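# Pull the cap off a marker on a desk

## Task

Take the cap off the marker so that the marker and its cap both end up resting on the desk, not held by the robot. Then open the grippers and back the hands away. The robot must stay upright and level throughout; falling or finishing tilted counts as failure.

## Robot and tools

Robot: a wheeled cart with a pan/tilt head camera and two arms, left_arm and right_arm, each with a gripper made of a fixed jaw and a swinging jaw. The cart is 0.53 m wide and spans x = -0.35 to 0.07 m. The arm pan axes are vertical, at x = -0.060 and y = +0.155 m (left) or y = -0.155 m (right). Each shoulder sits 0.03 m outward from its pan axis and 0.89 m high. Link lengths: upper arm 0.116, forearm 0.135, hand 0.162 m. The fixed-jaw tip reaches about 0.44 m from its pan axis at most, and no lower than 0.55 m above the floor.

Frames: the base frame has its origin on the floor midway between the drive wheels, with x forward, y left and z up. The state reports left_hand and right_hand in this frame; each is the tip of the fixed jaw, so a held object sits beside it on the swinging-jaw side. Hand axes: z runs out along the fingers, y from the swinging jaw to the fixed jaw. Odometry is the base frame as it was at scene start. It counts wheel rotation only, so wheel slip shows up as travel. Heading is positive to the left, within -3.142 to 3.142.

execute_actions: arguments actions (a list holding one action, or empty to just read state and images) and cameras (a list of head_camera, left_wrist_camera, right_wrist_camera or all; omitted or null gives all, [] gives none). An action may contain base, joints, or both, and its motions start at the same moment. base holds exactly one key. translate_m is a straight-line drive offset in metres from the current position, -1.4 to 1.4, positive forward. rotate_rad is an in-place turn offset in radians, -3.2 to 3.2, positive counter-clockwise seen from above. The base cannot move sideways. A base offset is measured from where the base last reported itself. joints is a single dictionary covering both arms and the head, keyed by joint name; each value is an absolute target angle in radians. Ranges: head_pan_rad -3.2 to 3.2 (0 forward, positive left); head_tilt_rad -0.76 to 1.45 (0 level, positive down). For each arm (left_arm_ or right_arm_ prefix): shoulder_pan_rad -1.919 to 1.919; shoulder_lift_rad -1.745 to 1.745; elbow_flex_rad -1.69 to 1.58; wrist_flex_rad -1.658 to 1.658; wrist_roll_rad -2.743 to 2.841; gripper_rad 0 to 1.919. Joints you omit may keep pushing toward earlier targets. An unknown key or an out-of-range value rejects the whole call and nothing moves. The result carries state plus one image per requested camera, taken at the end; the pictures line gives their order.

wait: seconds, 0 to 10. Nothing new is commanded; it returns the same state and images as an empty action.

zoom_image: camera plus region [x0, y0, x1, y1] in pixels of that camera's latest full image, with the origin at the top-left. The region can be at most 504 by 504. All three cameras are 644x476.

finished_scene: scene (an integer). It ends the scene irreversibly once the last command has been held, and reports whether the task succeeded.

Arm geometry. Pan: at 0, the left arm points left and the right arm points right. Positive pan turns either arm clockwise from above, so forward is +1.571 (left) and -1.571 (right). Bend: with lift, elbow and wrist_flex at 0, the upper arm is tilted 0.24 rad outward from vertical, and the forearm and fingers are level. Positive values bend downward. The sum of the three is the angle the fingers point below horizontal; 1.571 means straight down, which needs the forearm no more than 0.08 rad above level. Roll: -1.522 closes the jaws across the arm's plane with the fixed jaw on the left as you look outward; 1.619 puts the fixed jaw on the right; 0.049 closes them in the plane, with the fixed jaw below (fingers level) or toward the pan axis (fingers down). When the fixed jaw is on the right, the hand body hangs about 0.08 m below level fingers, so keep it on the left over furniture. Opening between the tips by gripper angle: 0 gives 0.003 m, 0.3 gives 0.026, 0.6 gives 0.049, 1 gives 0.076, 1.919 gives 0.106. To grip, command an angle below the contact angle, up to about 0.2 rad below it; going lower adds little and may trip the jaw. A jaw holding something reads off_target, and done means it is empty or barely squeezing.

Stowed pose: shoulder_pan -1.75 (left) or 1.75 (right), shoulder_lift 0.05, elbow_flex 1.35, wrist_flex -1.55, wrist_roll -1.52. Stow in two steps: wrists first, then the other three joints. When leaving the stowed pose, do not move the wrists first. A turn with stowed arms needs 0.44 m of clear radius. Turning or reversing right next to a desk can snag the rear of the cart and tip the robot.

Status lines: base_status and joint_status describe how each motion ended. done means the target was reached (for the base, the wheels turned the full amount even if they slipped). off_target means the joint came to rest short of its target, from load, an obstruction or a tripped motor, and may still be pushing; to stop that, set the target to the current reading. time_out means the target was dropped and the joint holds in place. joint command not followed (with a cause line) means a self-collision check withheld that arm's targets; those joints show not_followed, and the arm may retry them on later actions, though a gripper target still runs. on_its_own lists motion you did not command.

Sag: loaded or far-reaching joints settle below their targets, so aim the next move in that direction beyond the target by the last sag. Hand positions may be off by a few centimetres. Overload: a joint held more than about 0.30 rad from its target for about 2 s trips; the simulation keeps running while you compose a reply. To reset, wait until the reading is steady, then command 0.2 rad from the reading on the side opposite the old target (or 0.04 rad past the range end, or the end itself for a jaw). Loads: one hand handles about 0.4 kg at full reach and 0.7 kg close in. Holding loads heats the shoulder_lift motors; from 55 °C a MOTOR HOT line appears, and at 70 °C the arm stops (OVER-TEMPERATURE FAULT, limit_stop_at_motor_heat); resend the targets afterwards.

Avoid: pulling hard on anything, especially in front of the robot, since that tips it; the two arms or hands striking or pressing each other; dropping, slipping or slamming objects; and pushing very hard. Camera intrinsics and extrinsics appear in the calibration lines, with the base frame as world.

Each tool is called after "Call:" as name(argument=value, ...), one argument or row to a line, values as JSON.

## Session

Call:
execute_actions(
  actions=[
    {"joints":{"head_tilt_rad":0.6}},
  ],
)

Scene clock: 1.17 s.
base_odometry: x=+0.000 y=+0.000 heading=+0.000 (m, m, rad; odometry frame)
base_status: not commanded
joint_positions: head_pan_rad=-0.020 head_tilt_rad=+0.594 left_arm_shoulder_pan_rad=-1.716 left_arm_shoulder_lift_rad=+0.104 left_arm_elbow_flex_rad=+1.277 left_arm_wrist_flex_rad=-1.619 left_arm_wrist_roll_rad=-1.500 left_arm_gripper_rad=+1.920 right_arm_shoulder_pan_rad=+1.781 right_arm_shoulder_lift_rad=+0.071 right_arm_elbow_flex_rad=+1.331 right_arm_wrist_flex_rad=-1.603 right_arm_wrist_roll_rad=-1.508 right_arm_gripper_rad=+1.920
joint_status: all done
left_hand: x=-0.3128 y=+0.1103 z=+0.9092 quat_wxyz=(-0.048, -0.616, -0.051, +0.785) (m; base frame)
right_hand: x=-0.3076 y=-0.1101 z=+0.9040 quat_wxyz=(-0.087, +0.629, -0.062, -0.770) (m; base frame)
pictures: head_camera, left_wrist_camera, right_wrist_camera
camera_calibration (this result's frames):
head_camera: T_world_to_cam=[[0.0141422, -0.999899, -0.00147472, 0.00771212], [-0.53559, -0.00632974, -0.844455, 0.996973], [0.84436, 0.0127323, -0.535625, 0.647569], [0, 0, 0, 1]] pos_world=[-0.0129212, 0.00577688, 1.18876]
Images, in order (width x height): head_camera 644x476, left_wrist_camera 644x476, right_wrist_camera 644x476.

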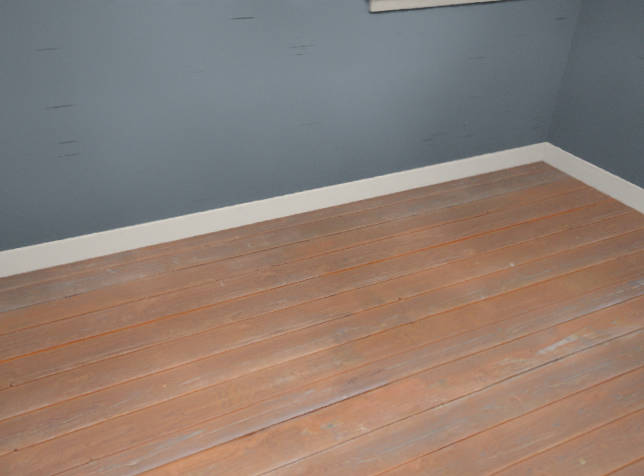

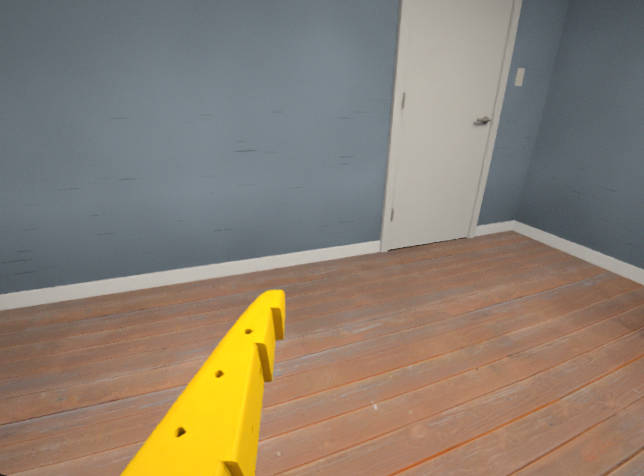

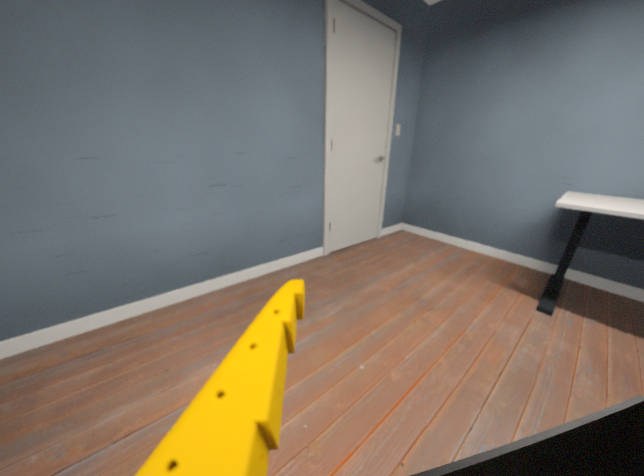

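Desk is to the left.

Call:
execute_actions(
  actions=[
    {"joints":{"head_tilt_rad":0.35,"head_pan_rad":1.7}},
  ],
  cameras=["head_camera"],
)

Scene clock: 3.20 s.
base_odometry: x=+0.000 y=+0.000 heading=+0.000 (m, m, rad; odometry frame)
base_status: not commanded
joint_positions: head_pan_rad=+1.690 head_tilt_rad=+0.363 left_arm_shoulder_pan_rad=-1.716 left_arm_shoulder_lift_rad=+0.104 left_arm_elbow_flex_rad=+1.277 left_arm_wrist_flex_rad=-1.619 left_arm_wrist_roll_rad=-1.500 left_arm_gripper_rad=+1.920 right_arm_shoulder_pan_rad=+1.781 right_arm_shoulder_lift_rad=+0.071 right_arm_elbow_flex_rad=+1.331 right_arm_wrist_flex_rad=-1.603 right_arm_wrist_roll_rad=-1.508 right_arm_gripper_rad=+1.920
joint_status: all done
left_hand: x=-0.3128 y=+0.1103 z=+0.9092 quat_wxyz=(-0.048, -0.616, -0.051, +0.785) (m; base frame)
right_hand: x=-0.3076 y=-0.1101 z=+0.9040 quat_wxyz=(-0.087, +0.629, -0.062, -0.770) (m; base frame)
pictures: head_camera
camera_calibration (this result's frames):
head_camera: T_world_to_cam=[[0.98829, 0.152452, 0.00643926, 0.0443881], [0.0560649, -0.323552, -0.944548, 1.13999], [-0.141915, 0.933848, -0.32831, 0.362594], [0, 0, 0, 1]] pos_world=[-0.0563241, 0.0234705, 1.19553]
Images, in order (width x height): head_camera 644x476.

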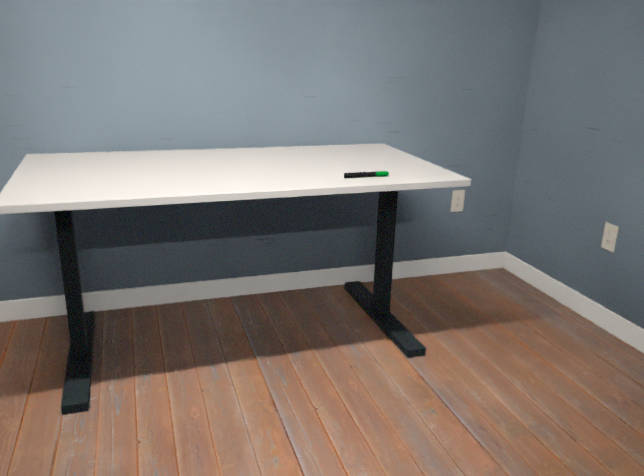

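Call:
execute_actions(
  actions=[
    {"base":{"rotate_rad":1.39},"joints":{"head_pan_rad":0,"head_tilt_rad":0.5}},
  ],
  cameras=[],
)

Call:
execute_actions(
  actions=[
    {"base":{"translate_m":1.15},"joints":{"left_arm_shoulder_pan_rad":1.571,"right_arm_shoulder_pan_rad":-1.571,"left_arm_shoulder_lift_rad":-0.3,"right_arm_shoulder_lift_rad":-0.3,"left_arm_elbow_flex_rad":0.6,"right_arm_elbow_flex_rad":0.6}},
  ],
  cameras=[],
)

Call:
execute_actions(
  actions=[
    {"base":{"rotate_rad":0.61},"joints":{"left_arm_wrist_flex_rad":0.3,"right_arm_wrist_flex_rad":0.3,"left_arm_wrist_roll_rad":0.049,"right_arm_wrist_roll_rad":0.049}},
  ],
)

Scene clock: 6.17 s.
base_odometry: x=-0.001 y=+0.000 heading=+1.389 (m, m, rad; odometry frame)
base_status: done
joint_positions: head_pan_rad=+0.010 head_tilt_rad=+0.494 left_arm_shoulder_pan_rad=-1.716 left_arm_shoulder_lift_rad=+0.104 left_arm_elbow_flex_rad=+1.277 left_arm_wrist_flex_rad=-1.619 left_arm_wrist_roll_rad=-1.500 left_arm_gripper_rad=+1.920 right_arm_shoulder_pan_rad=+1.781 right_arm_shoulder_lift_rad=+0.071 right_arm_elbow_flex_rad=+1.331 right_arm_wrist_flex_rad=-1.603 right_arm_wrist_roll_rad=-1.508 right_arm_gripper_rad=+1.920
joint_status: all done
left_hand: x=-0.3128 y=+0.1103 z=+0.9092 quat_wxyz=(-0.048, -0.616, -0.051, +0.785) (m; base frame)
right_hand: x=-0.3076 y=-0.1101 z=+0.9040 quat_wxyz=(-0.087, +0.629, -0.062, -0.770) (m; base frame)
pictures: none
No camera images: the call's "cameras" was empty. Leave "cameras" out to get every camera's image.

Scene clock: 12.83 s.
base_odometry: x=+0.207 y=+1.131 heading=+1.386 (m, m, rad; odometry frame)
base_status: done
joint_positions: head_pan_rad=+0.010 head_tilt_rad=+0.494 left_arm_shoulder_pan_rad=+1.564 left_arm_shoulder_lift_rad=-0.264 left_arm_elbow_flex_rad=+0.634 left_arm_wrist_flex_rad=-1.619 left_arm_wrist_roll_rad=-1.500 left_arm_gripper_rad=+1.920 right_arm_shoulder_pan_rad=-1.565 right_arm_shoulder_lift_rad=-0.264 right_arm_elbow_flex_rad=+0.634 right_arm_wrist_flex_rad=-1.603 right_arm_wrist_roll_rad=-1.508 right_arm_gripper_rad=+1.920
joint_status: all done
left_hand: x=+0.1467 y=+0.1641 z=+1.1183 quat_wxyz=(+0.987, -0.002, +0.160, -0.007) (m; base frame)
right_hand: x=+0.1494 y=-0.1485 z=+1.1173 quat_wxyz=(+0.986, -0.001, +0.168, -0.010) (m; base frame)
pictures: none
No camera images: the call's "cameras" was empty. Leave "cameras" out to get every camera's image.

Scene clock: 14.87 s.
base_odometry: x=+0.207 y=+1.130 heading=+1.994 (m, m, rad; odometry frame)
base_status: done
joint_positions: head_pan_rad=+0.010 head_tilt_rad=+0.494 left_arm_shoulder_pan_rad=+1.565 left_arm_shoulder_lift_rad=-0.264 left_arm_elbow_flex_rad=+0.634 left_arm_wrist_flex_rad=+0.294 left_arm_wrist_roll_rad=+0.038 left_arm_gripper_rad=+1.920 right_arm_shoulder_pan_rad=-1.565 right_arm_shoulder_lift_rad=-0.264 right_arm_elbow_flex_rad=+0.634 right_arm_wrist_flex_rad=+0.298 right_arm_wrist_roll_rad=+0.043 right_arm_gripper_rad=+1.920
joint_status: all done
left_hand: x=+0.2173 y=+0.1562 z=+0.8611 quat_wxyz=(+0.312, -0.634, +0.637, -0.308) (m; base frame)
right_hand: x=+0.2168 y=-0.1570 z=+0.8603 quat_wxyz=(+0.308, -0.633, +0.640, -0.308) (m; base frame)
pictures: head_camera, left_wrist_camera, right_wrist_camera
camera_calibration (this result's frames):
head_camera: T_world_to_cam=[[0.0443269, -0.999015, 0.00197187, 0.00516377], [-0.448091, -0.0216461, -0.893726, 1.0578], [0.892889, 0.0387326, -0.448609, 0.549694], [0, 0, 0, 1]] pos_world=[-0.017055, 0.00676485, 1.19197]
left_wrist_camera: T_world_to_cam=[[0.575541, -0.022025, 0.817477, -0.833603], [-0.460833, -0.834537, 0.301963, -0.0125127], [0.675564, -0.550512, -0.49046, 0.432129], [0, 0, 0, 1]] pos_world=[0.182075, 0.20909, 0.897171]
right_wrist_camera: T_world_to_cam=[[0.604502, 0.0339744, 0.795879, -0.813756], [-0.426076, -0.830378, 0.359069, -0.331769], [0.67308, -0.556163, -0.48749, 0.253816], [0, 0, 0, 1]] pos_world=[0.179719, -0.106683, 0.890512]
Images, in order (width x height): head_camera 644x476, left_wrist_camera 644x476, right_wrist_camera 644x476.

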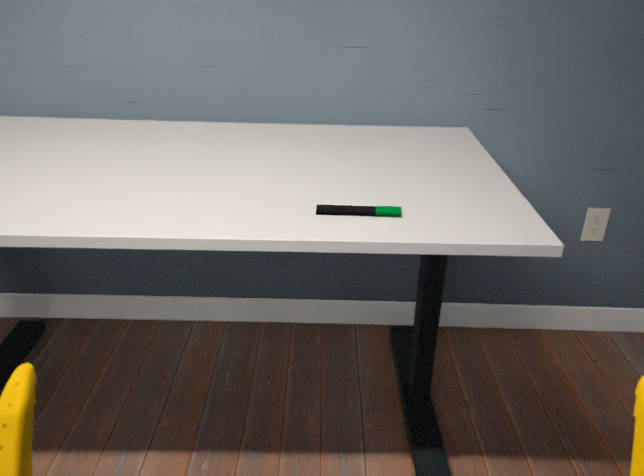

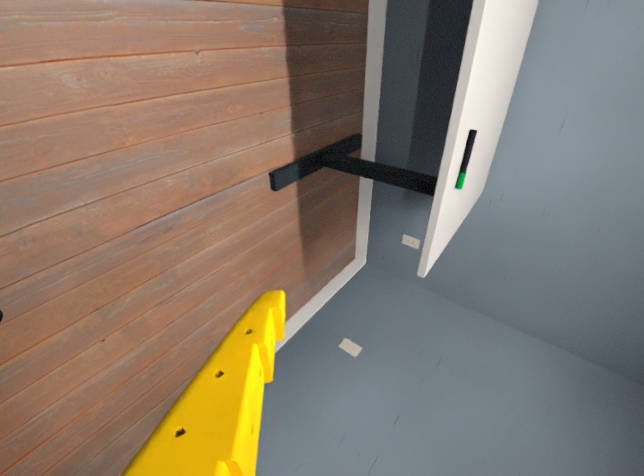

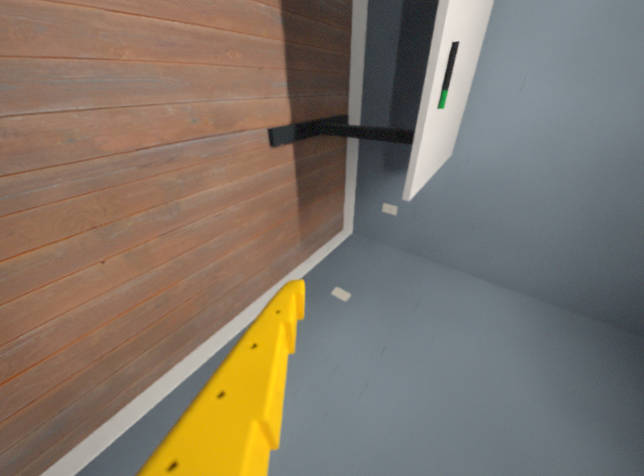

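Call:
execute_actions(
  actions=[
    {"base":{"translate_m":0.62},"joints":{"head_tilt_rad":0.95,"left_arm_gripper_rad":0.7,"right_arm_gripper_rad":0.7}},
  ],
  cameras=["head_camera"],
)

Scene clock: 22.07 s.
base_odometry: x=-0.049 y=+1.695 heading=+1.994 (m, m, rad; odometry frame)
base_status: done
joint_positions: head_pan_rad=+0.010 head_tilt_rad=+0.945 left_arm_shoulder_pan_rad=+1.565 left_arm_shoulder_lift_rad=-0.264 left_arm_elbow_flex_rad=+0.634 left_arm_wrist_flex_rad=+0.294 left_arm_wrist_roll_rad=+0.038 left_arm_gripper_rad=+0.708 right_arm_shoulder_pan_rad=-1.565 right_arm_shoulder_lift_rad=-0.264 right_arm_elbow_flex_rad=+0.634 right_arm_wrist_flex_rad=+0.298 right_arm_wrist_roll_rad=+0.043 right_arm_gripper_rad=+0.710
joint_status: all done
left_hand: x=+0.2173 y=+0.1562 z=+0.8611 quat_wxyz=(+0.312, -0.634, +0.637, -0.308) (m; base frame)
right_hand: x=+0.2168 y=-0.1570 z=+0.8603 quat_wxyz=(+0.308, -0.633, +0.640, -0.308) (m; base frame)
pictures: head_camera
camera_calibration (this result's frames):
head_camera: T_world_to_cam=[[0.0417461, -0.999041, -0.0132192, 0.0225274], [-0.792875, -0.0250747, -0.608868, 0.713721], [0.607953, 0.035899, -0.793161, 0.932881], [0, 0, 0, 1]] pos_world=[-0.00219668, 0.0069126, 1.17479]
Images, in order (width x height): head_camera 644x476.

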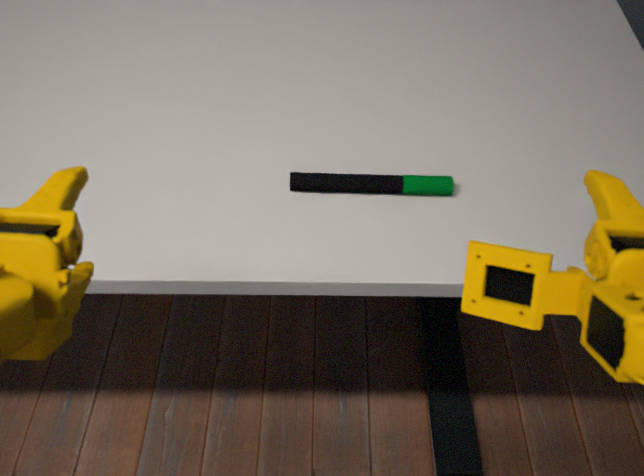

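Call:
execute_actions(
  actions=[
    {"base":{"translate_m":0.21},"joints":{"head_tilt_rad":1.15,"left_arm_shoulder_pan_rad":2.0,"left_arm_shoulder_lift_rad":0.3,"left_arm_elbow_flex_rad":-0.3,"left_arm_wrist_flex_rad":1.0,"left_arm_wrist_roll_rad":0.48,"right_arm_shoulder_lift_rad":0.3,"right_arm_elbow_flex_rad":-0.3,"right_arm_wrist_flex_rad":1.0,"right_arm_wrist_roll_rad":2.84,"left_arm_gripper_rad":0.6,"right_arm_gripper_rad":0.6}},
  ],
  cameras=["head_camera"],
)

action 0: "joints": left_arm_shoulder_pan_rad = 2.0 is out of range -1.919 to 1.919

Call:
execute_actions(
  actions=[
    {"base":{"rotate_rad":-0.2},"joints":{"head_tilt_rad":1.15,"left_arm_shoulder_lift_rad":0.3,"left_arm_elbow_flex_rad":-0.3,"left_arm_wrist_flex_rad":1.0,"left_arm_wrist_roll_rad":0.39,"right_arm_shoulder_lift_rad":0.3,"right_arm_elbow_flex_rad":-0.3,"right_arm_wrist_flex_rad":1.0,"right_arm_wrist_roll_rad":2.84,"left_arm_gripper_rad":0.6,"right_arm_gripper_rad":0.6}},
  ],
  cameras=[],
)

Call:
execute_actions(
  actions=[
    {"base":{"translate_m":0.13},"joints":{"left_arm_shoulder_pan_rad":1.91,"right_arm_shoulder_pan_rad":-1.89}},
  ],
  cameras=[],
)

Call:
execute_actions(
  actions=[
    {"base":{"rotate_rad":0.22}},
  ],
  cameras=[],
)

Call:
execute_actions(
  actions=[
    {"base":{"translate_m":0.07},"joints":{"left_arm_shoulder_lift_rad":0.6,"left_arm_elbow_flex_rad":-0.37,"left_arm_wrist_flex_rad":1.05,"right_arm_shoulder_lift_rad":0.6,"right_arm_elbow_flex_rad":-0.37,"right_arm_wrist_flex_rad":1.05}},
  ],
)

Scene clock: 26.17 s.
base_odometry: x=-0.049 y=+1.696 heading=+1.795 (m, m, rad; odometry frame)
base_status: done
joint_positions: head_pan_rad=+0.010 head_tilt_rad=+1.145 left_arm_shoulder_pan_rad=+1.565 left_arm_shoulder_lift_rad=+0.308 left_arm_elbow_flex_rad=-0.264 left_arm_wrist_flex_rad=+0.993 left_arm_wrist_roll_rad=+0.379 left_arm_gripper_rad=+0.609 right_arm_shoulder_pan_rad=-1.566 right_arm_shoulder_lift_rad=+0.310 right_arm_elbow_flex_rad=-0.261 right_arm_wrist_flex_rad=+0.997 right_arm_wrist_roll_rad=+2.835 right_arm_gripper_rad=+0.610
joint_status: all done
left_hand: x=+0.2415 y=+0.1537 z=+0.8500 quat_wxyz=(+0.154, -0.786, +0.559, -0.214) (m; base frame)
right_hand: x=+0.2534 y=-0.1591 z=+0.8562 quat_wxyz=(-0.149, -0.794, -0.550, -0.213) (m; base frame)
pictures: none
No camera images: the call's "cameras" was empty. Leave "cameras" out to get every camera's image.

Scene clock: 27.67 s.
base_odometry: x=-0.077 y=+1.823 heading=+1.793 (m, m, rad; odometry frame)
base_status: done
joint_positions: head_pan_rad=+0.010 head_tilt_rad=+1.145 left_arm_shoulder_pan_rad=+1.903 left_arm_shoulder_lift_rad=+0.309 left_arm_elbow_flex_rad=-0.264 left_arm_wrist_flex_rad=+0.993 left_arm_wrist_roll_rad=+0.379 left_arm_gripper_rad=+0.609 right_arm_shoulder_pan_rad=-1.882 right_arm_shoulder_lift_rad=+0.310 right_arm_elbow_flex_rad=-0.261 right_arm_wrist_flex_rad=+0.997 right_arm_wrist_roll_rad=+2.835 right_arm_gripper_rad=+0.610
joint_status: all done
left_hand: x=+0.2239 y=+0.0539 z=+0.8496 quat_wxyz=(+0.115, -0.682, +0.683, -0.236) (m; base frame)
right_hand: x=+0.2391 y=-0.0615 z=+0.8562 quat_wxyz=(-0.113, -0.698, -0.668, -0.234) (m; base frame)
pictures: none
No camera images: the call's "cameras" was empty. Leave "cameras" out to get every camera's image.

Scene clock: 28.63 s.
base_odometry: x=-0.078 y=+1.823 heading=+2.012 (m, m, rad; odometry frame)
base_status: done
joint_positions: head_pan_rad=+0.010 head_tilt_rad=+1.145 left_arm_shoulder_pan_rad=+1.904 left_arm_shoulder_lift_rad=+0.309 left_arm_elbow_flex_rad=-0.264 left_arm_wrist_flex_rad=+0.993 left_arm_wrist_roll_rad=+0.379 left_arm_gripper_rad=+0.609 right_arm_shoulder_pan_rad=-1.884 right_arm_shoulder_lift_rad=+0.310 right_arm_elbow_flex_rad=-0.261 right_arm_wrist_flex_rad=+0.997 right_arm_wrist_roll_rad=+2.835 right_arm_gripper_rad=+0.610
joint_status: not commanded
left_hand: x=+0.2238 y=+0.0535 z=+0.8496 quat_wxyz=(+0.115, -0.681, +0.683, -0.236) (m; base frame)
right_hand: x=+0.2390 y=-0.0611 z=+0.8562 quat_wxyz=(-0.113, -0.697, -0.668, -0.234) (m; base frame)
pictures: none
No camera images: the call's "cameras" was empty. Leave "cameras" out to get every camera's image.

Scene clock: 29.70 s.
base_odometry: x=-0.107 y=+1.886 heading=+2.013 (m, m, rad; odometry frame)
base_status: done
joint_positions: head_pan_rad=+0.010 head_tilt_rad=+1.145 left_arm_shoulder_pan_rad=+1.904 left_arm_shoulder_lift_rad=+0.613 left_arm_elbow_flex_rad=-0.336 left_arm_wrist_flex_rad=+1.041 left_arm_wrist_roll_rad=+0.379 left_arm_gripper_rad=+0.609 right_arm_shoulder_pan_rad=-1.884 right_arm_shoulder_lift_rad=+0.615 right_arm_elbow_flex_rad=-0.337 right_arm_wrist_flex_rad=+1.046 right_arm_wrist_roll_rad=+2.835 right_arm_gripper_rad=+0.610
joint_status: all done
left_hand: x=+0.2057 y=+0.0598 z=+0.7807 quat_wxyz=(+0.055, -0.700, +0.703, -0.113) (m; base frame)
right_hand: x=+0.2222 y=-0.0665 z=+0.7838 quat_wxyz=(-0.054, -0.716, -0.687, -0.110) (m; base frame)
pictures: head_camera, left_wrist_camera, right_wrist_camera
camera_calibration (this result's frames):
head_camera: T_world_to_cam=[[0.038432, -0.999075, -0.0192811, 0.0293489], [-0.898115, -0.0260762, -0.438987, 0.513242], [0.438079, 0.0341878, -0.898286, 1.0459], [0, 0, 0, 1]] pos_world=[0.00163738, 0.00694829, 1.16539]
left_wrist_camera: T_world_to_cam=[[0.958361, -0.0042851, 0.285529, -0.427835], [-0.180211, -0.784708, 0.593091, -0.362043], [0.221515, -0.619851, -0.752806, 0.649897], [0, 0, 0, 1]] pos_world=[0.200814, 0.116908, 0.82613]
right_wrist_camera: T_world_to_cam=[[-0.976885, 0.00649913, -0.213666, 0.381638], [-0.126211, 0.789186, 0.601045, -0.375415], [0.172529, 0.614119, -0.770124, 0.673831], [0, 0, 0, 1]] pos_world=[0.20918, -0.12002, 0.826118]
Images, in order (width x height): head_camera 644x476, left_wrist_camera 644x476, right_wrist_camera 644x476.

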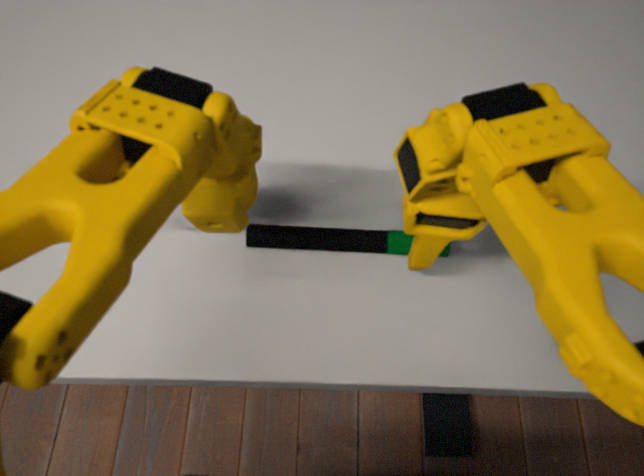

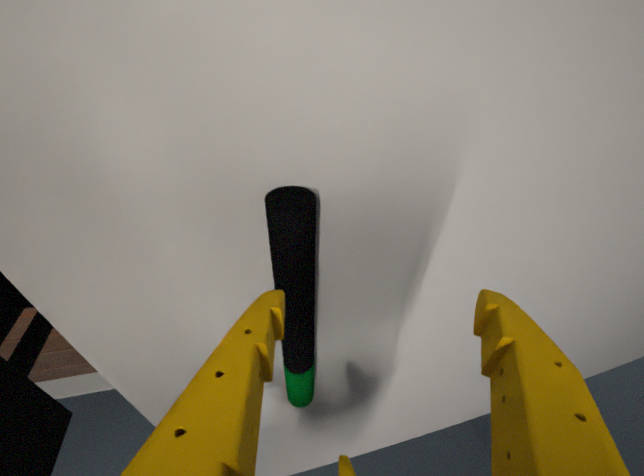

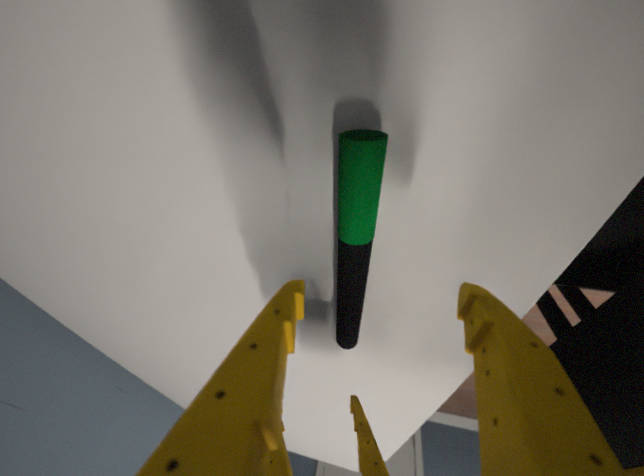

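Call:
execute_actions(
  actions=[
    {"joints":{"right_arm_shoulder_pan_rad":-1.81,"right_arm_shoulder_lift_rad":0.87,"right_arm_elbow_flex_rad":-0.48,"right_arm_wrist_flex_rad":0.91}},
  ],
)

Scene clock: 31.10 s.
base_odometry: x=-0.107 y=+1.886 heading=+2.013 (m, m, rad; odometry frame)
base_status: not commanded
joint_positions: head_pan_rad=+0.010 head_tilt_rad=+1.145 left_arm_shoulder_pan_rad=+1.904 left_arm_shoulder_lift_rad=+0.613 left_arm_elbow_flex_rad=-0.336 left_arm_wrist_flex_rad=+1.041 left_arm_wrist_roll_rad=+0.379 left_arm_gripper_rad=+0.609 right_arm_shoulder_pan_rad=-1.816 right_arm_shoulder_lift_rad=+0.887 right_arm_elbow_flex_rad=-0.446 right_arm_wrist_flex_rad=+0.917 right_arm_wrist_roll_rad=+2.835 right_arm_gripper_rad=+0.610
joint_status: all done
left_hand: x=+0.2057 y=+0.0598 z=+0.7807 quat_wxyz=(+0.055, -0.700, +0.703, -0.113) (m; base frame)
right_hand: x=+0.2323 y=-0.0845 z=+0.7352 quat_wxyz=(-0.049, -0.741, -0.663, -0.094) (m; base frame)
pictures: head_camera, left_wrist_camera, right_wrist_camera
camera_calibration (this result's frames):
head_camera: T_world_to_cam=[[0.0384319, -0.999075, -0.0192811, 0.0293489], [-0.898115, -0.0260762, -0.438987, 0.513242], [0.438079, 0.0341878, -0.898286, 1.0459], [0, 0, 0, 1]] pos_world=[0.00163738, 0.00694829, 1.16539]
left_wrist_camera: T_world_to_cam=[[0.958361, -0.0042851, 0.285529, -0.427835], [-0.180211, -0.784708, 0.593091, -0.362043], [0.221515, -0.619851, -0.752806, 0.649897], [0, 0, 0, 1]] pos_world=[0.200814, 0.116908, 0.82613]
right_wrist_camera: T_world_to_cam=[[-0.980703, 0.0707452, -0.182253, 0.364494], [-0.0530944, 0.800814, 0.596555, -0.343392], [0.188154, 0.59472, -0.781605, 0.648886], [0, 0, 0, 1]] pos_world=[0.217138, -0.136698, 0.778455]
Images, in order (width x height): head_camera 644x476, left_wrist_camera 644x476, right_wrist_camera 644x476.

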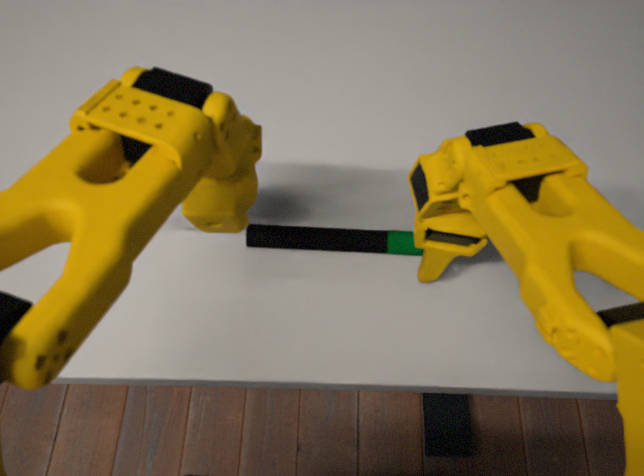

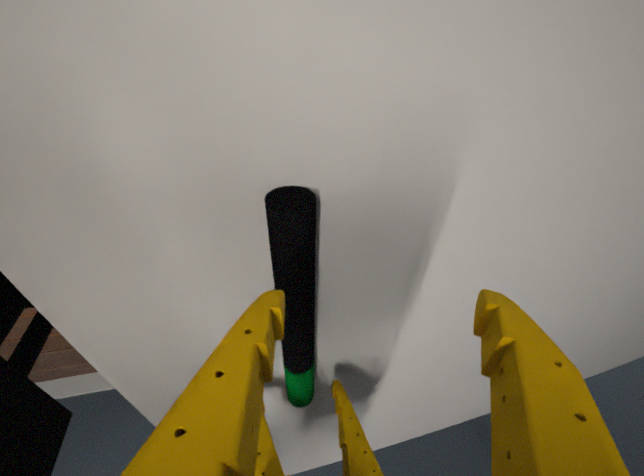

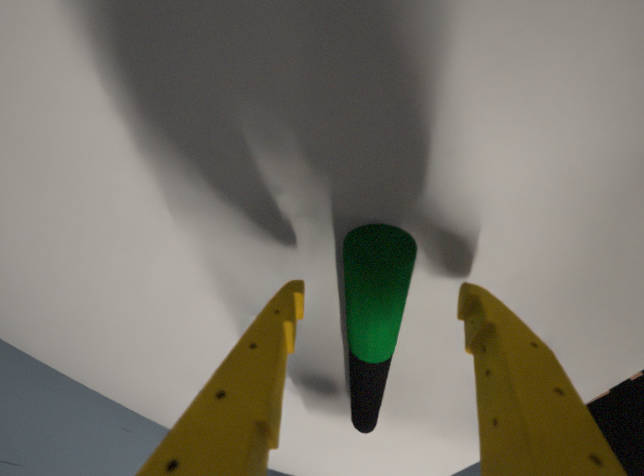

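Call:
execute_actions(
  actions=[
    {"joints":{"right_arm_shoulder_pan_rad":-1.825,"right_arm_shoulder_lift_rad":0.935,"right_arm_wrist_flex_rad":0.86}},
  ],
  cameras=["right_wrist_camera"],
)

Call:
execute_actions(
  actions=[
    {"joints":{"right_arm_gripper_rad":0.1}},
  ],
)

Scene clock: 31.87 s.
base_odometry: x=-0.107 y=+1.886 heading=+2.013 (m, m, rad; odometry frame)
base_status: not commanded
joint_positions: head_pan_rad=+0.010 head_tilt_rad=+1.145 left_arm_shoulder_pan_rad=+1.904 left_arm_shoulder_lift_rad=+0.613 left_arm_elbow_flex_rad=-0.336 left_arm_wrist_flex_rad=+1.041 left_arm_wrist_roll_rad=+0.379 left_arm_gripper_rad=+0.609 right_arm_shoulder_pan_rad=-1.818 right_arm_shoulder_lift_rad=+0.920 right_arm_elbow_flex_rad=-0.465 right_arm_wrist_flex_rad=+0.882 right_arm_wrist_roll_rad=+2.835 right_arm_gripper_rad=+0.610
joint_status: all done
left_hand: x=+0.2057 y=+0.0598 z=+0.7807 quat_wxyz=(+0.055, -0.700, +0.703, -0.113) (m; base frame)
right_hand: x=+0.2363 y=-0.0831 z=+0.7308 quat_wxyz=(-0.054, -0.739, -0.663, -0.103) (m; base frame)
pictures: right_wrist_camera
camera_calibration (this result's frames):
right_wrist_camera: T_world_to_cam=[[-0.976807, 0.0702506, -0.202269, 0.381144], [-0.0667762, 0.797591, 0.599491, -0.340943], [0.203443, 0.599094, -0.774401, 0.635344], [0, 0, 0, 1]] pos_world=[0.220281, -0.135473, 0.773497]
Images, in order (width x height): right_wrist_camera 644x476.

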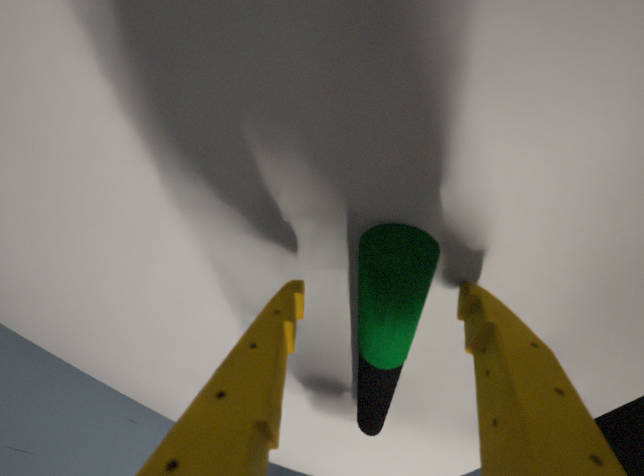

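Scene clock: 32.67 s.
base_odometry: x=-0.107 y=+1.886 heading=+2.013 (m, m, rad; odometry frame)
base_status: not commanded
joint_positions: head_pan_rad=+0.010 head_tilt_rad=+1.145 left_arm_shoulder_pan_rad=+1.904 left_arm_shoulder_lift_rad=+0.613 left_arm_elbow_flex_rad=-0.336 left_arm_wrist_flex_rad=+1.041 left_arm_wrist_roll_rad=+0.379 left_arm_gripper_rad=+0.609 right_arm_shoulder_pan_rad=-1.822 right_arm_shoulder_lift_rad=+0.934 right_arm_elbow_flex_rad=-0.467 right_arm_wrist_flex_rad=+0.870 right_arm_wrist_roll_rad=+2.835 right_arm_gripper_rad=+0.219
joint_status: right_arm_gripper_rad off_target (ended at +0.219, target +0.100)
left_hand: x=+0.2057 y=+0.0598 z=+0.7807 quat_wxyz=(+0.055, -0.700, +0.703, -0.113) (m; base frame)
right_hand: x=+0.2359 y=-0.0817 z=+0.7279 quat_wxyz=(-0.054, -0.738, -0.665, -0.103) (m; base frame)
pictures: head_camera, left_wrist_camera, right_wrist_camera
camera_calibration (this result's frames):
head_camera: T_world_to_cam=[[0.0384317, -0.999075, -0.0192812, 0.029349], [-0.898116, -0.0260761, -0.438985, 0.513239], [0.438076, 0.0341877, -0.898288, 1.0459], [0, 0, 0, 1]] pos_world=[0.00163742, 0.00694828, 1.16539]
left_wrist_camera: T_world_to_cam=[[0.958361, -0.0042851, 0.285529, -0.427835], [-0.180211, -0.784708, 0.593091, -0.362043], [0.221515, -0.619851, -0.752806, 0.649897], [0, 0, 0, 1]] pos_world=[0.200814, 0.116908, 0.82613]
right_wrist_camera: T_world_to_cam=[[-0.97712, 0.0657546, -0.202269, 0.379772], [-0.0704459, 0.797275, 0.599491, -0.339415], [0.200684, 0.600024, -0.774401, 0.633029], [0, 0, 0, 1]] pos_world=[0.220134, -0.134197, 0.770511]
Images, in order (width x height): head_camera 644x476, left_wrist_camera 644x476, right_wrist_camera 644x476.

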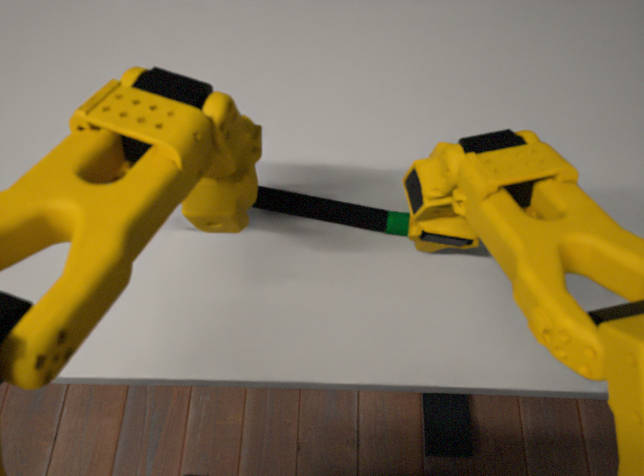

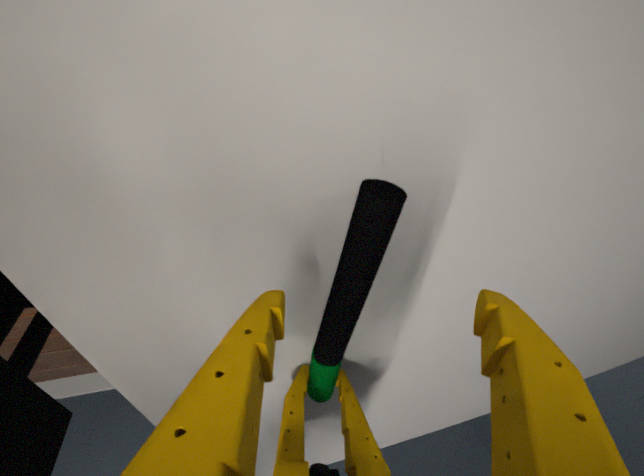

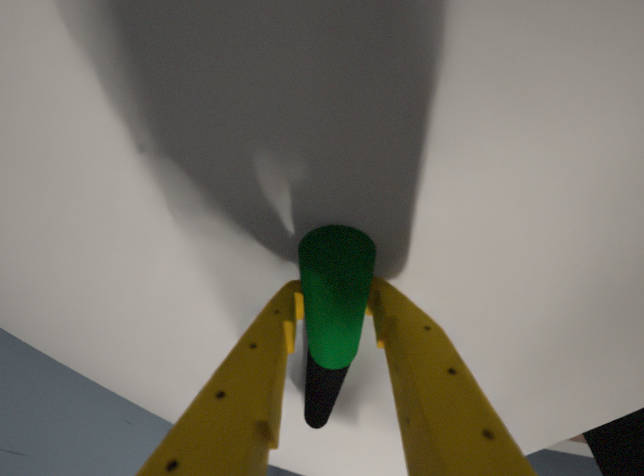

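Gripped. Drag left.

Call:
execute_actions(
  actions=[
    {"joints":{"right_arm_shoulder_pan_rad":-1.919,"right_arm_shoulder_lift_rad":0.905,"right_arm_gripper_rad":0.03,"left_arm_shoulder_lift_rad":0.74,"left_arm_elbow_flex_rad":-0.42,"left_arm_wrist_flex_rad":0.96,"left_arm_wrist_roll_rad":0.33}},
  ],
)

Scene clock: 33.50 s.
base_odometry: x=-0.107 y=+1.886 heading=+2.013 (m, m, rad; odometry frame)
base_status: not commanded
joint_positions: head_pan_rad=+0.010 head_tilt_rad=+1.145 left_arm_shoulder_pan_rad=+1.904 left_arm_shoulder_lift_rad=+0.753 left_arm_elbow_flex_rad=-0.386 left_arm_wrist_flex_rad=+0.973 left_arm_wrist_roll_rad=+0.340 left_arm_gripper_rad=+0.609 right_arm_shoulder_pan_rad=-1.872 right_arm_shoulder_lift_rad=+0.934 right_arm_elbow_flex_rad=-0.467 right_arm_wrist_flex_rad=+0.865 right_arm_wrist_roll_rad=+2.835 right_arm_gripper_rad=+0.216
joint_status: right_arm_shoulder_pan_rad off_target (ended at -1.872, target -1.919); right_arm_gripper_rad off_target (ended at +0.216, target +0.030); the others done
joint sent to its limit — the command would take right_arm_shoulder_pan_rad past its lower limit, so that joint was sent only as far as its limit.
left_hand: x=+0.2085 y=+0.0591 z=+0.7556 quat_wxyz=(+0.053, -0.688, +0.717, -0.103) (m; base frame)
right_hand: x=+0.2326 y=-0.0671 z=+0.7281 quat_wxyz=(-0.053, -0.721, -0.683, -0.107) (m; base frame)
pictures: head_camera, left_wrist_camera, right_wrist_camera
camera_calibration (this result's frames):
head_camera: T_world_to_cam=[[0.0384316, -0.999075, -0.0192812, 0.029349], [-0.898116, -0.026076, -0.438985, 0.513239], [0.438076, 0.0341876, -0.898288, 1.0459], [0, 0, 0, 1]] pos_world=[0.00163742, 0.00694828, 1.16539]
left_wrist_camera: T_world_to_cam=[[0.962242, -0.0444002, 0.26855, -0.408956], [-0.199302, -0.786893, 0.584019, -0.336177], [0.18539, -0.61549, -0.76603, 0.647184], [0, 0, 0, 1]] pos_world=[0.206533, 0.115642, 0.801921]
right_wrist_camera: T_world_to_cam=[[-0.978271, 0.0180091, -0.206547, 0.375831], [-0.112118, 0.79204, 0.600085, -0.342532], [0.1744, 0.610203, -0.772811, 0.6307], [0, 0, 0, 1]] pos_world=[0.219266, -0.120324, 0.770586]
Images, in order (width x height): head_camera 644x476, left_wrist_camera 644x476, right_wrist_camera 644x476.

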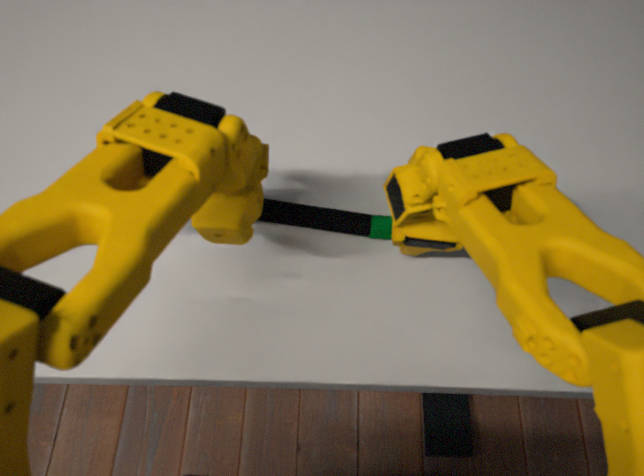

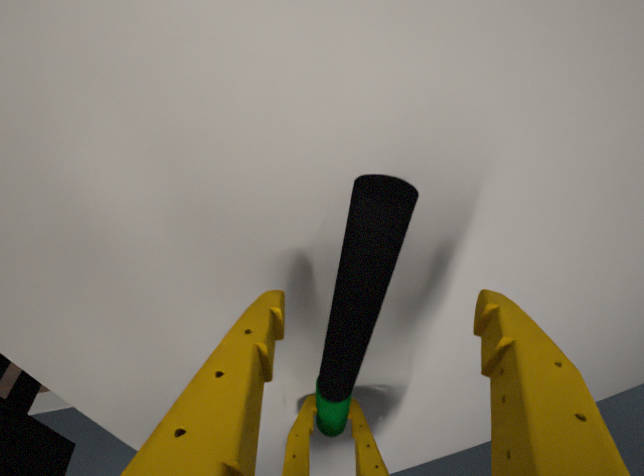

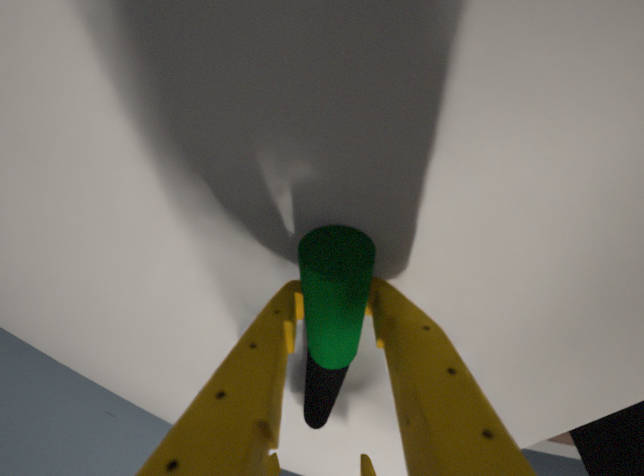

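Call:
execute_actions(
  actions=[
    {"joints":{"left_arm_shoulder_pan_rad":1.919,"left_arm_shoulder_lift_rad":1.02,"left_arm_elbow_flex_rad":-0.665,"left_arm_wrist_flex_rad":0.86,"left_arm_wrist_roll_rad":0.24}},
  ],
)

Scene clock: 34.60 s.
base_odometry: x=-0.107 y=+1.886 heading=+2.013 (m, m, rad; odometry frame)
base_status: not commanded
joint_positions: head_pan_rad=+0.010 head_tilt_rad=+1.145 left_arm_shoulder_pan_rad=+1.912 left_arm_shoulder_lift_rad=+1.021 left_arm_elbow_flex_rad=-0.641 left_arm_wrist_flex_rad=+0.873 left_arm_wrist_roll_rad=+0.251 left_arm_gripper_rad=+0.608 right_arm_shoulder_pan_rad=-1.872 right_arm_shoulder_lift_rad=+0.934 right_arm_elbow_flex_rad=-0.467 right_arm_wrist_flex_rad=+0.865 right_arm_wrist_roll_rad=+2.835 right_arm_gripper_rad=+0.216
joint_status: all done
left_hand: x=+0.2324 y=+0.0490 z=+0.7288 quat_wxyz=(+0.078, -0.648, +0.745, -0.138) (m; base frame)
right_hand: x=+0.2326 y=-0.0671 z=+0.7281 quat_wxyz=(-0.053, -0.721, -0.683, -0.107) (m; base frame)
pictures: head_camera, left_wrist_camera, right_wrist_camera
camera_calibration (this result's frames):
head_camera: T_world_to_cam=[[0.0384316, -0.999075, -0.0192814, 0.0293492], [-0.898119, -0.0260762, -0.43898, 0.513233], [0.438071, 0.0341877, -0.89829, 1.0459], [0, 0, 0, 1]] pos_world=[0.00163751, 0.00694829, 1.16539]
left_wrist_camera: T_world_to_cam=[[0.926347, -0.130891, 0.353198, -0.474281], [-0.322761, -0.759223, 0.56516, -0.282631], [0.194181, -0.637533, -0.74555, 0.600141], [0, 0, 0, 1]] pos_world=[0.231591, 0.105951, 0.774682]
right_wrist_camera: T_world_to_cam=[[-0.978271, 0.0180091, -0.206547, 0.375831], [-0.112118, 0.79204, 0.600085, -0.342532], [0.1744, 0.610203, -0.772811, 0.6307], [0, 0, 0, 1]] pos_world=[0.219266, -0.120324, 0.770586]
Images, in order (width x height): head_camera 644x476, left_wrist_camera 644x476, right_wrist_camera 644x476.

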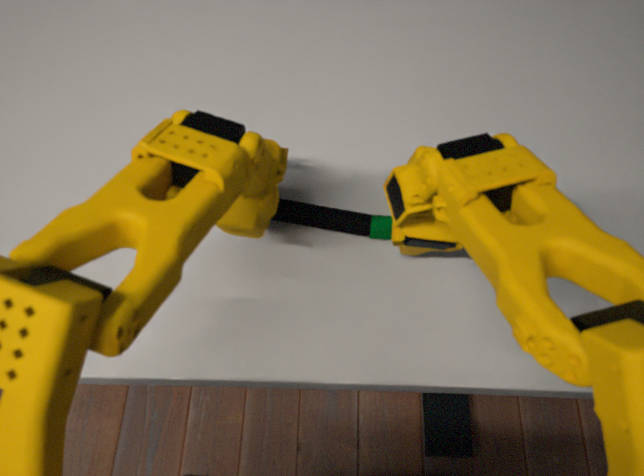

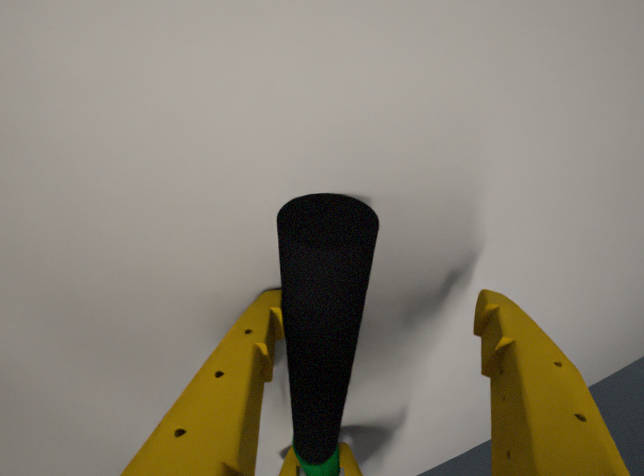

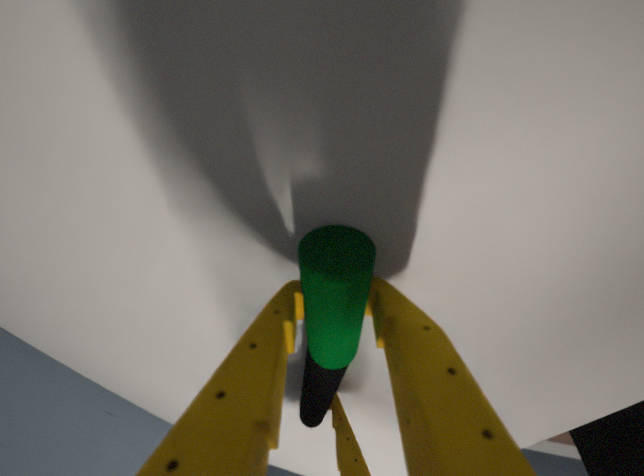

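Call:
execute_actions(
  actions=[
    {"joints":{"left_arm_gripper_rad":0.02,"right_arm_shoulder_pan_rad":-1.872}},
  ],
  cameras=[],
)

Call:
execute_actions(
  actions=[
    {"joints":{"left_arm_shoulder_pan_rad":1.80,"right_arm_shoulder_pan_rad":-1.80,"left_arm_wrist_roll_rad":0.17}},
  ],
)

Scene clock: 35.53 s.
base_odometry: x=-0.107 y=+1.886 heading=+2.013 (m, m, rad; odometry frame)
base_status: not commanded
joint_positions: head_pan_rad=+0.010 head_tilt_rad=+1.145 left_arm_shoulder_pan_rad=+1.912 left_arm_shoulder_lift_rad=+1.021 left_arm_elbow_flex_rad=-0.642 left_arm_wrist_flex_rad=+0.873 left_arm_wrist_roll_rad=+0.251 left_arm_gripper_rad=+0.206 right_arm_shoulder_pan_rad=-1.872 right_arm_shoulder_lift_rad=+0.934 right_arm_elbow_flex_rad=-0.467 right_arm_wrist_flex_rad=+0.865 right_arm_wrist_roll_rad=+2.835 right_arm_gripper_rad=+0.216
joint_status: left_arm_gripper_rad off_target (ended at +0.206, target +0.020); the others done
left_hand: x=+0.2326 y=+0.0489 z=+0.7290 quat_wxyz=(+0.078, -0.648, +0.745, -0.138) (m; base frame)
right_hand: x=+0.2326 y=-0.0671 z=+0.7281 quat_wxyz=(-0.053, -0.721, -0.683, -0.107) (m; base frame)
pictures: none
No camera images: the call's "cameras" was empty. Leave "cameras" out to get every camera's image.

Scene clock: 36.27 s.
base_odometry: x=-0.107 y=+1.886 heading=+2.013 (m, m, rad; odometry frame)
base_status: not commanded
joint_positions: head_pan_rad=+0.010 head_tilt_rad=+1.145 left_arm_shoulder_pan_rad=+1.811 left_arm_shoulder_lift_rad=+1.023 left_arm_elbow_flex_rad=-0.645 left_arm_wrist_flex_rad=+0.869 left_arm_wrist_roll_rad=+0.182 left_arm_gripper_rad=+0.206 right_arm_shoulder_pan_rad=-1.815 right_arm_shoulder_lift_rad=+0.934 right_arm_elbow_flex_rad=-0.467 right_arm_wrist_flex_rad=+0.865 right_arm_wrist_roll_rad=+2.835 right_arm_gripper_rad=+0.216
joint_status: all done
left_hand: x=+0.2429 y=+0.0793 z=+0.7293 quat_wxyz=(+0.091, -0.660, +0.734, -0.134) (m; base frame)
right_hand: x=+0.2371 y=-0.0838 z=+0.7281 quat_wxyz=(-0.056, -0.740, -0.662, -0.105) (m; base frame)
pictures: head_camera, left_wrist_camera, right_wrist_camera
camera_calibration (this result's frames):
head_camera: T_world_to_cam=[[0.0384317, -0.999075, -0.0192814, 0.0293492], [-0.898119, -0.0260762, -0.43898, 0.513233], [0.438071, 0.0341877, -0.89829, 1.0459], [0, 0, 0, 1]] pos_world=[0.00163751, 0.00694829, 1.16539]
left_wrist_camera: T_world_to_cam=[[0.925683, -0.104486, 0.363583, -0.489808], [-0.302794, -0.780778, 0.546536, -0.246057], [0.226773, -0.61601, -0.754391, 0.614617], [0, 0, 0, 1]] pos_world=[0.239524, 0.135316, 0.776226]
right_wrist_camera: T_world_to_cam=[[-0.975674, 0.0734743, -0.206547, 0.384584], [-0.0670073, 0.797125, 0.600085, -0.339037], [0.208734, 0.599327, -0.772811, 0.631074], [0, 0, 0, 1]] pos_world=[0.220784, -0.136222, 0.770586]
Images, in order (width x height): head_camera 644x476, left_wrist_camera 644x476, right_wrist_camera 644x476.

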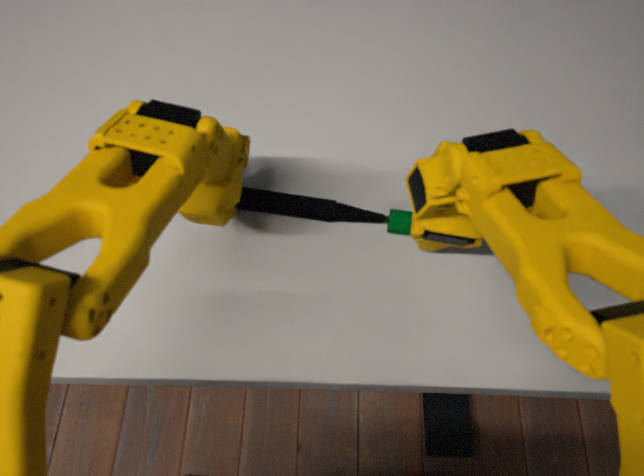

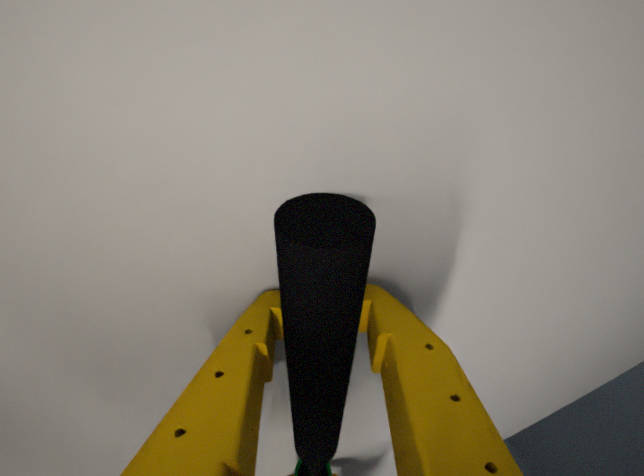

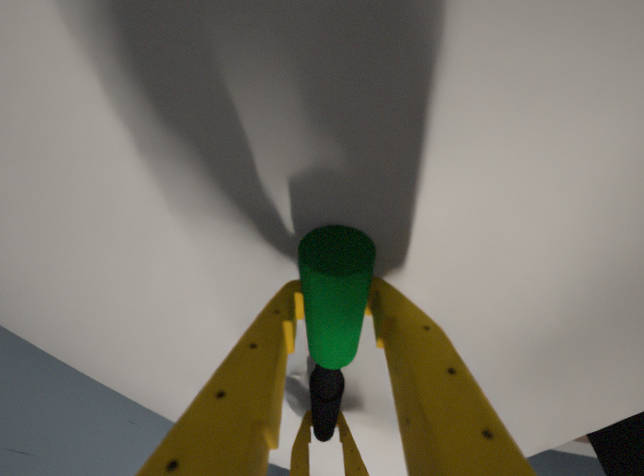

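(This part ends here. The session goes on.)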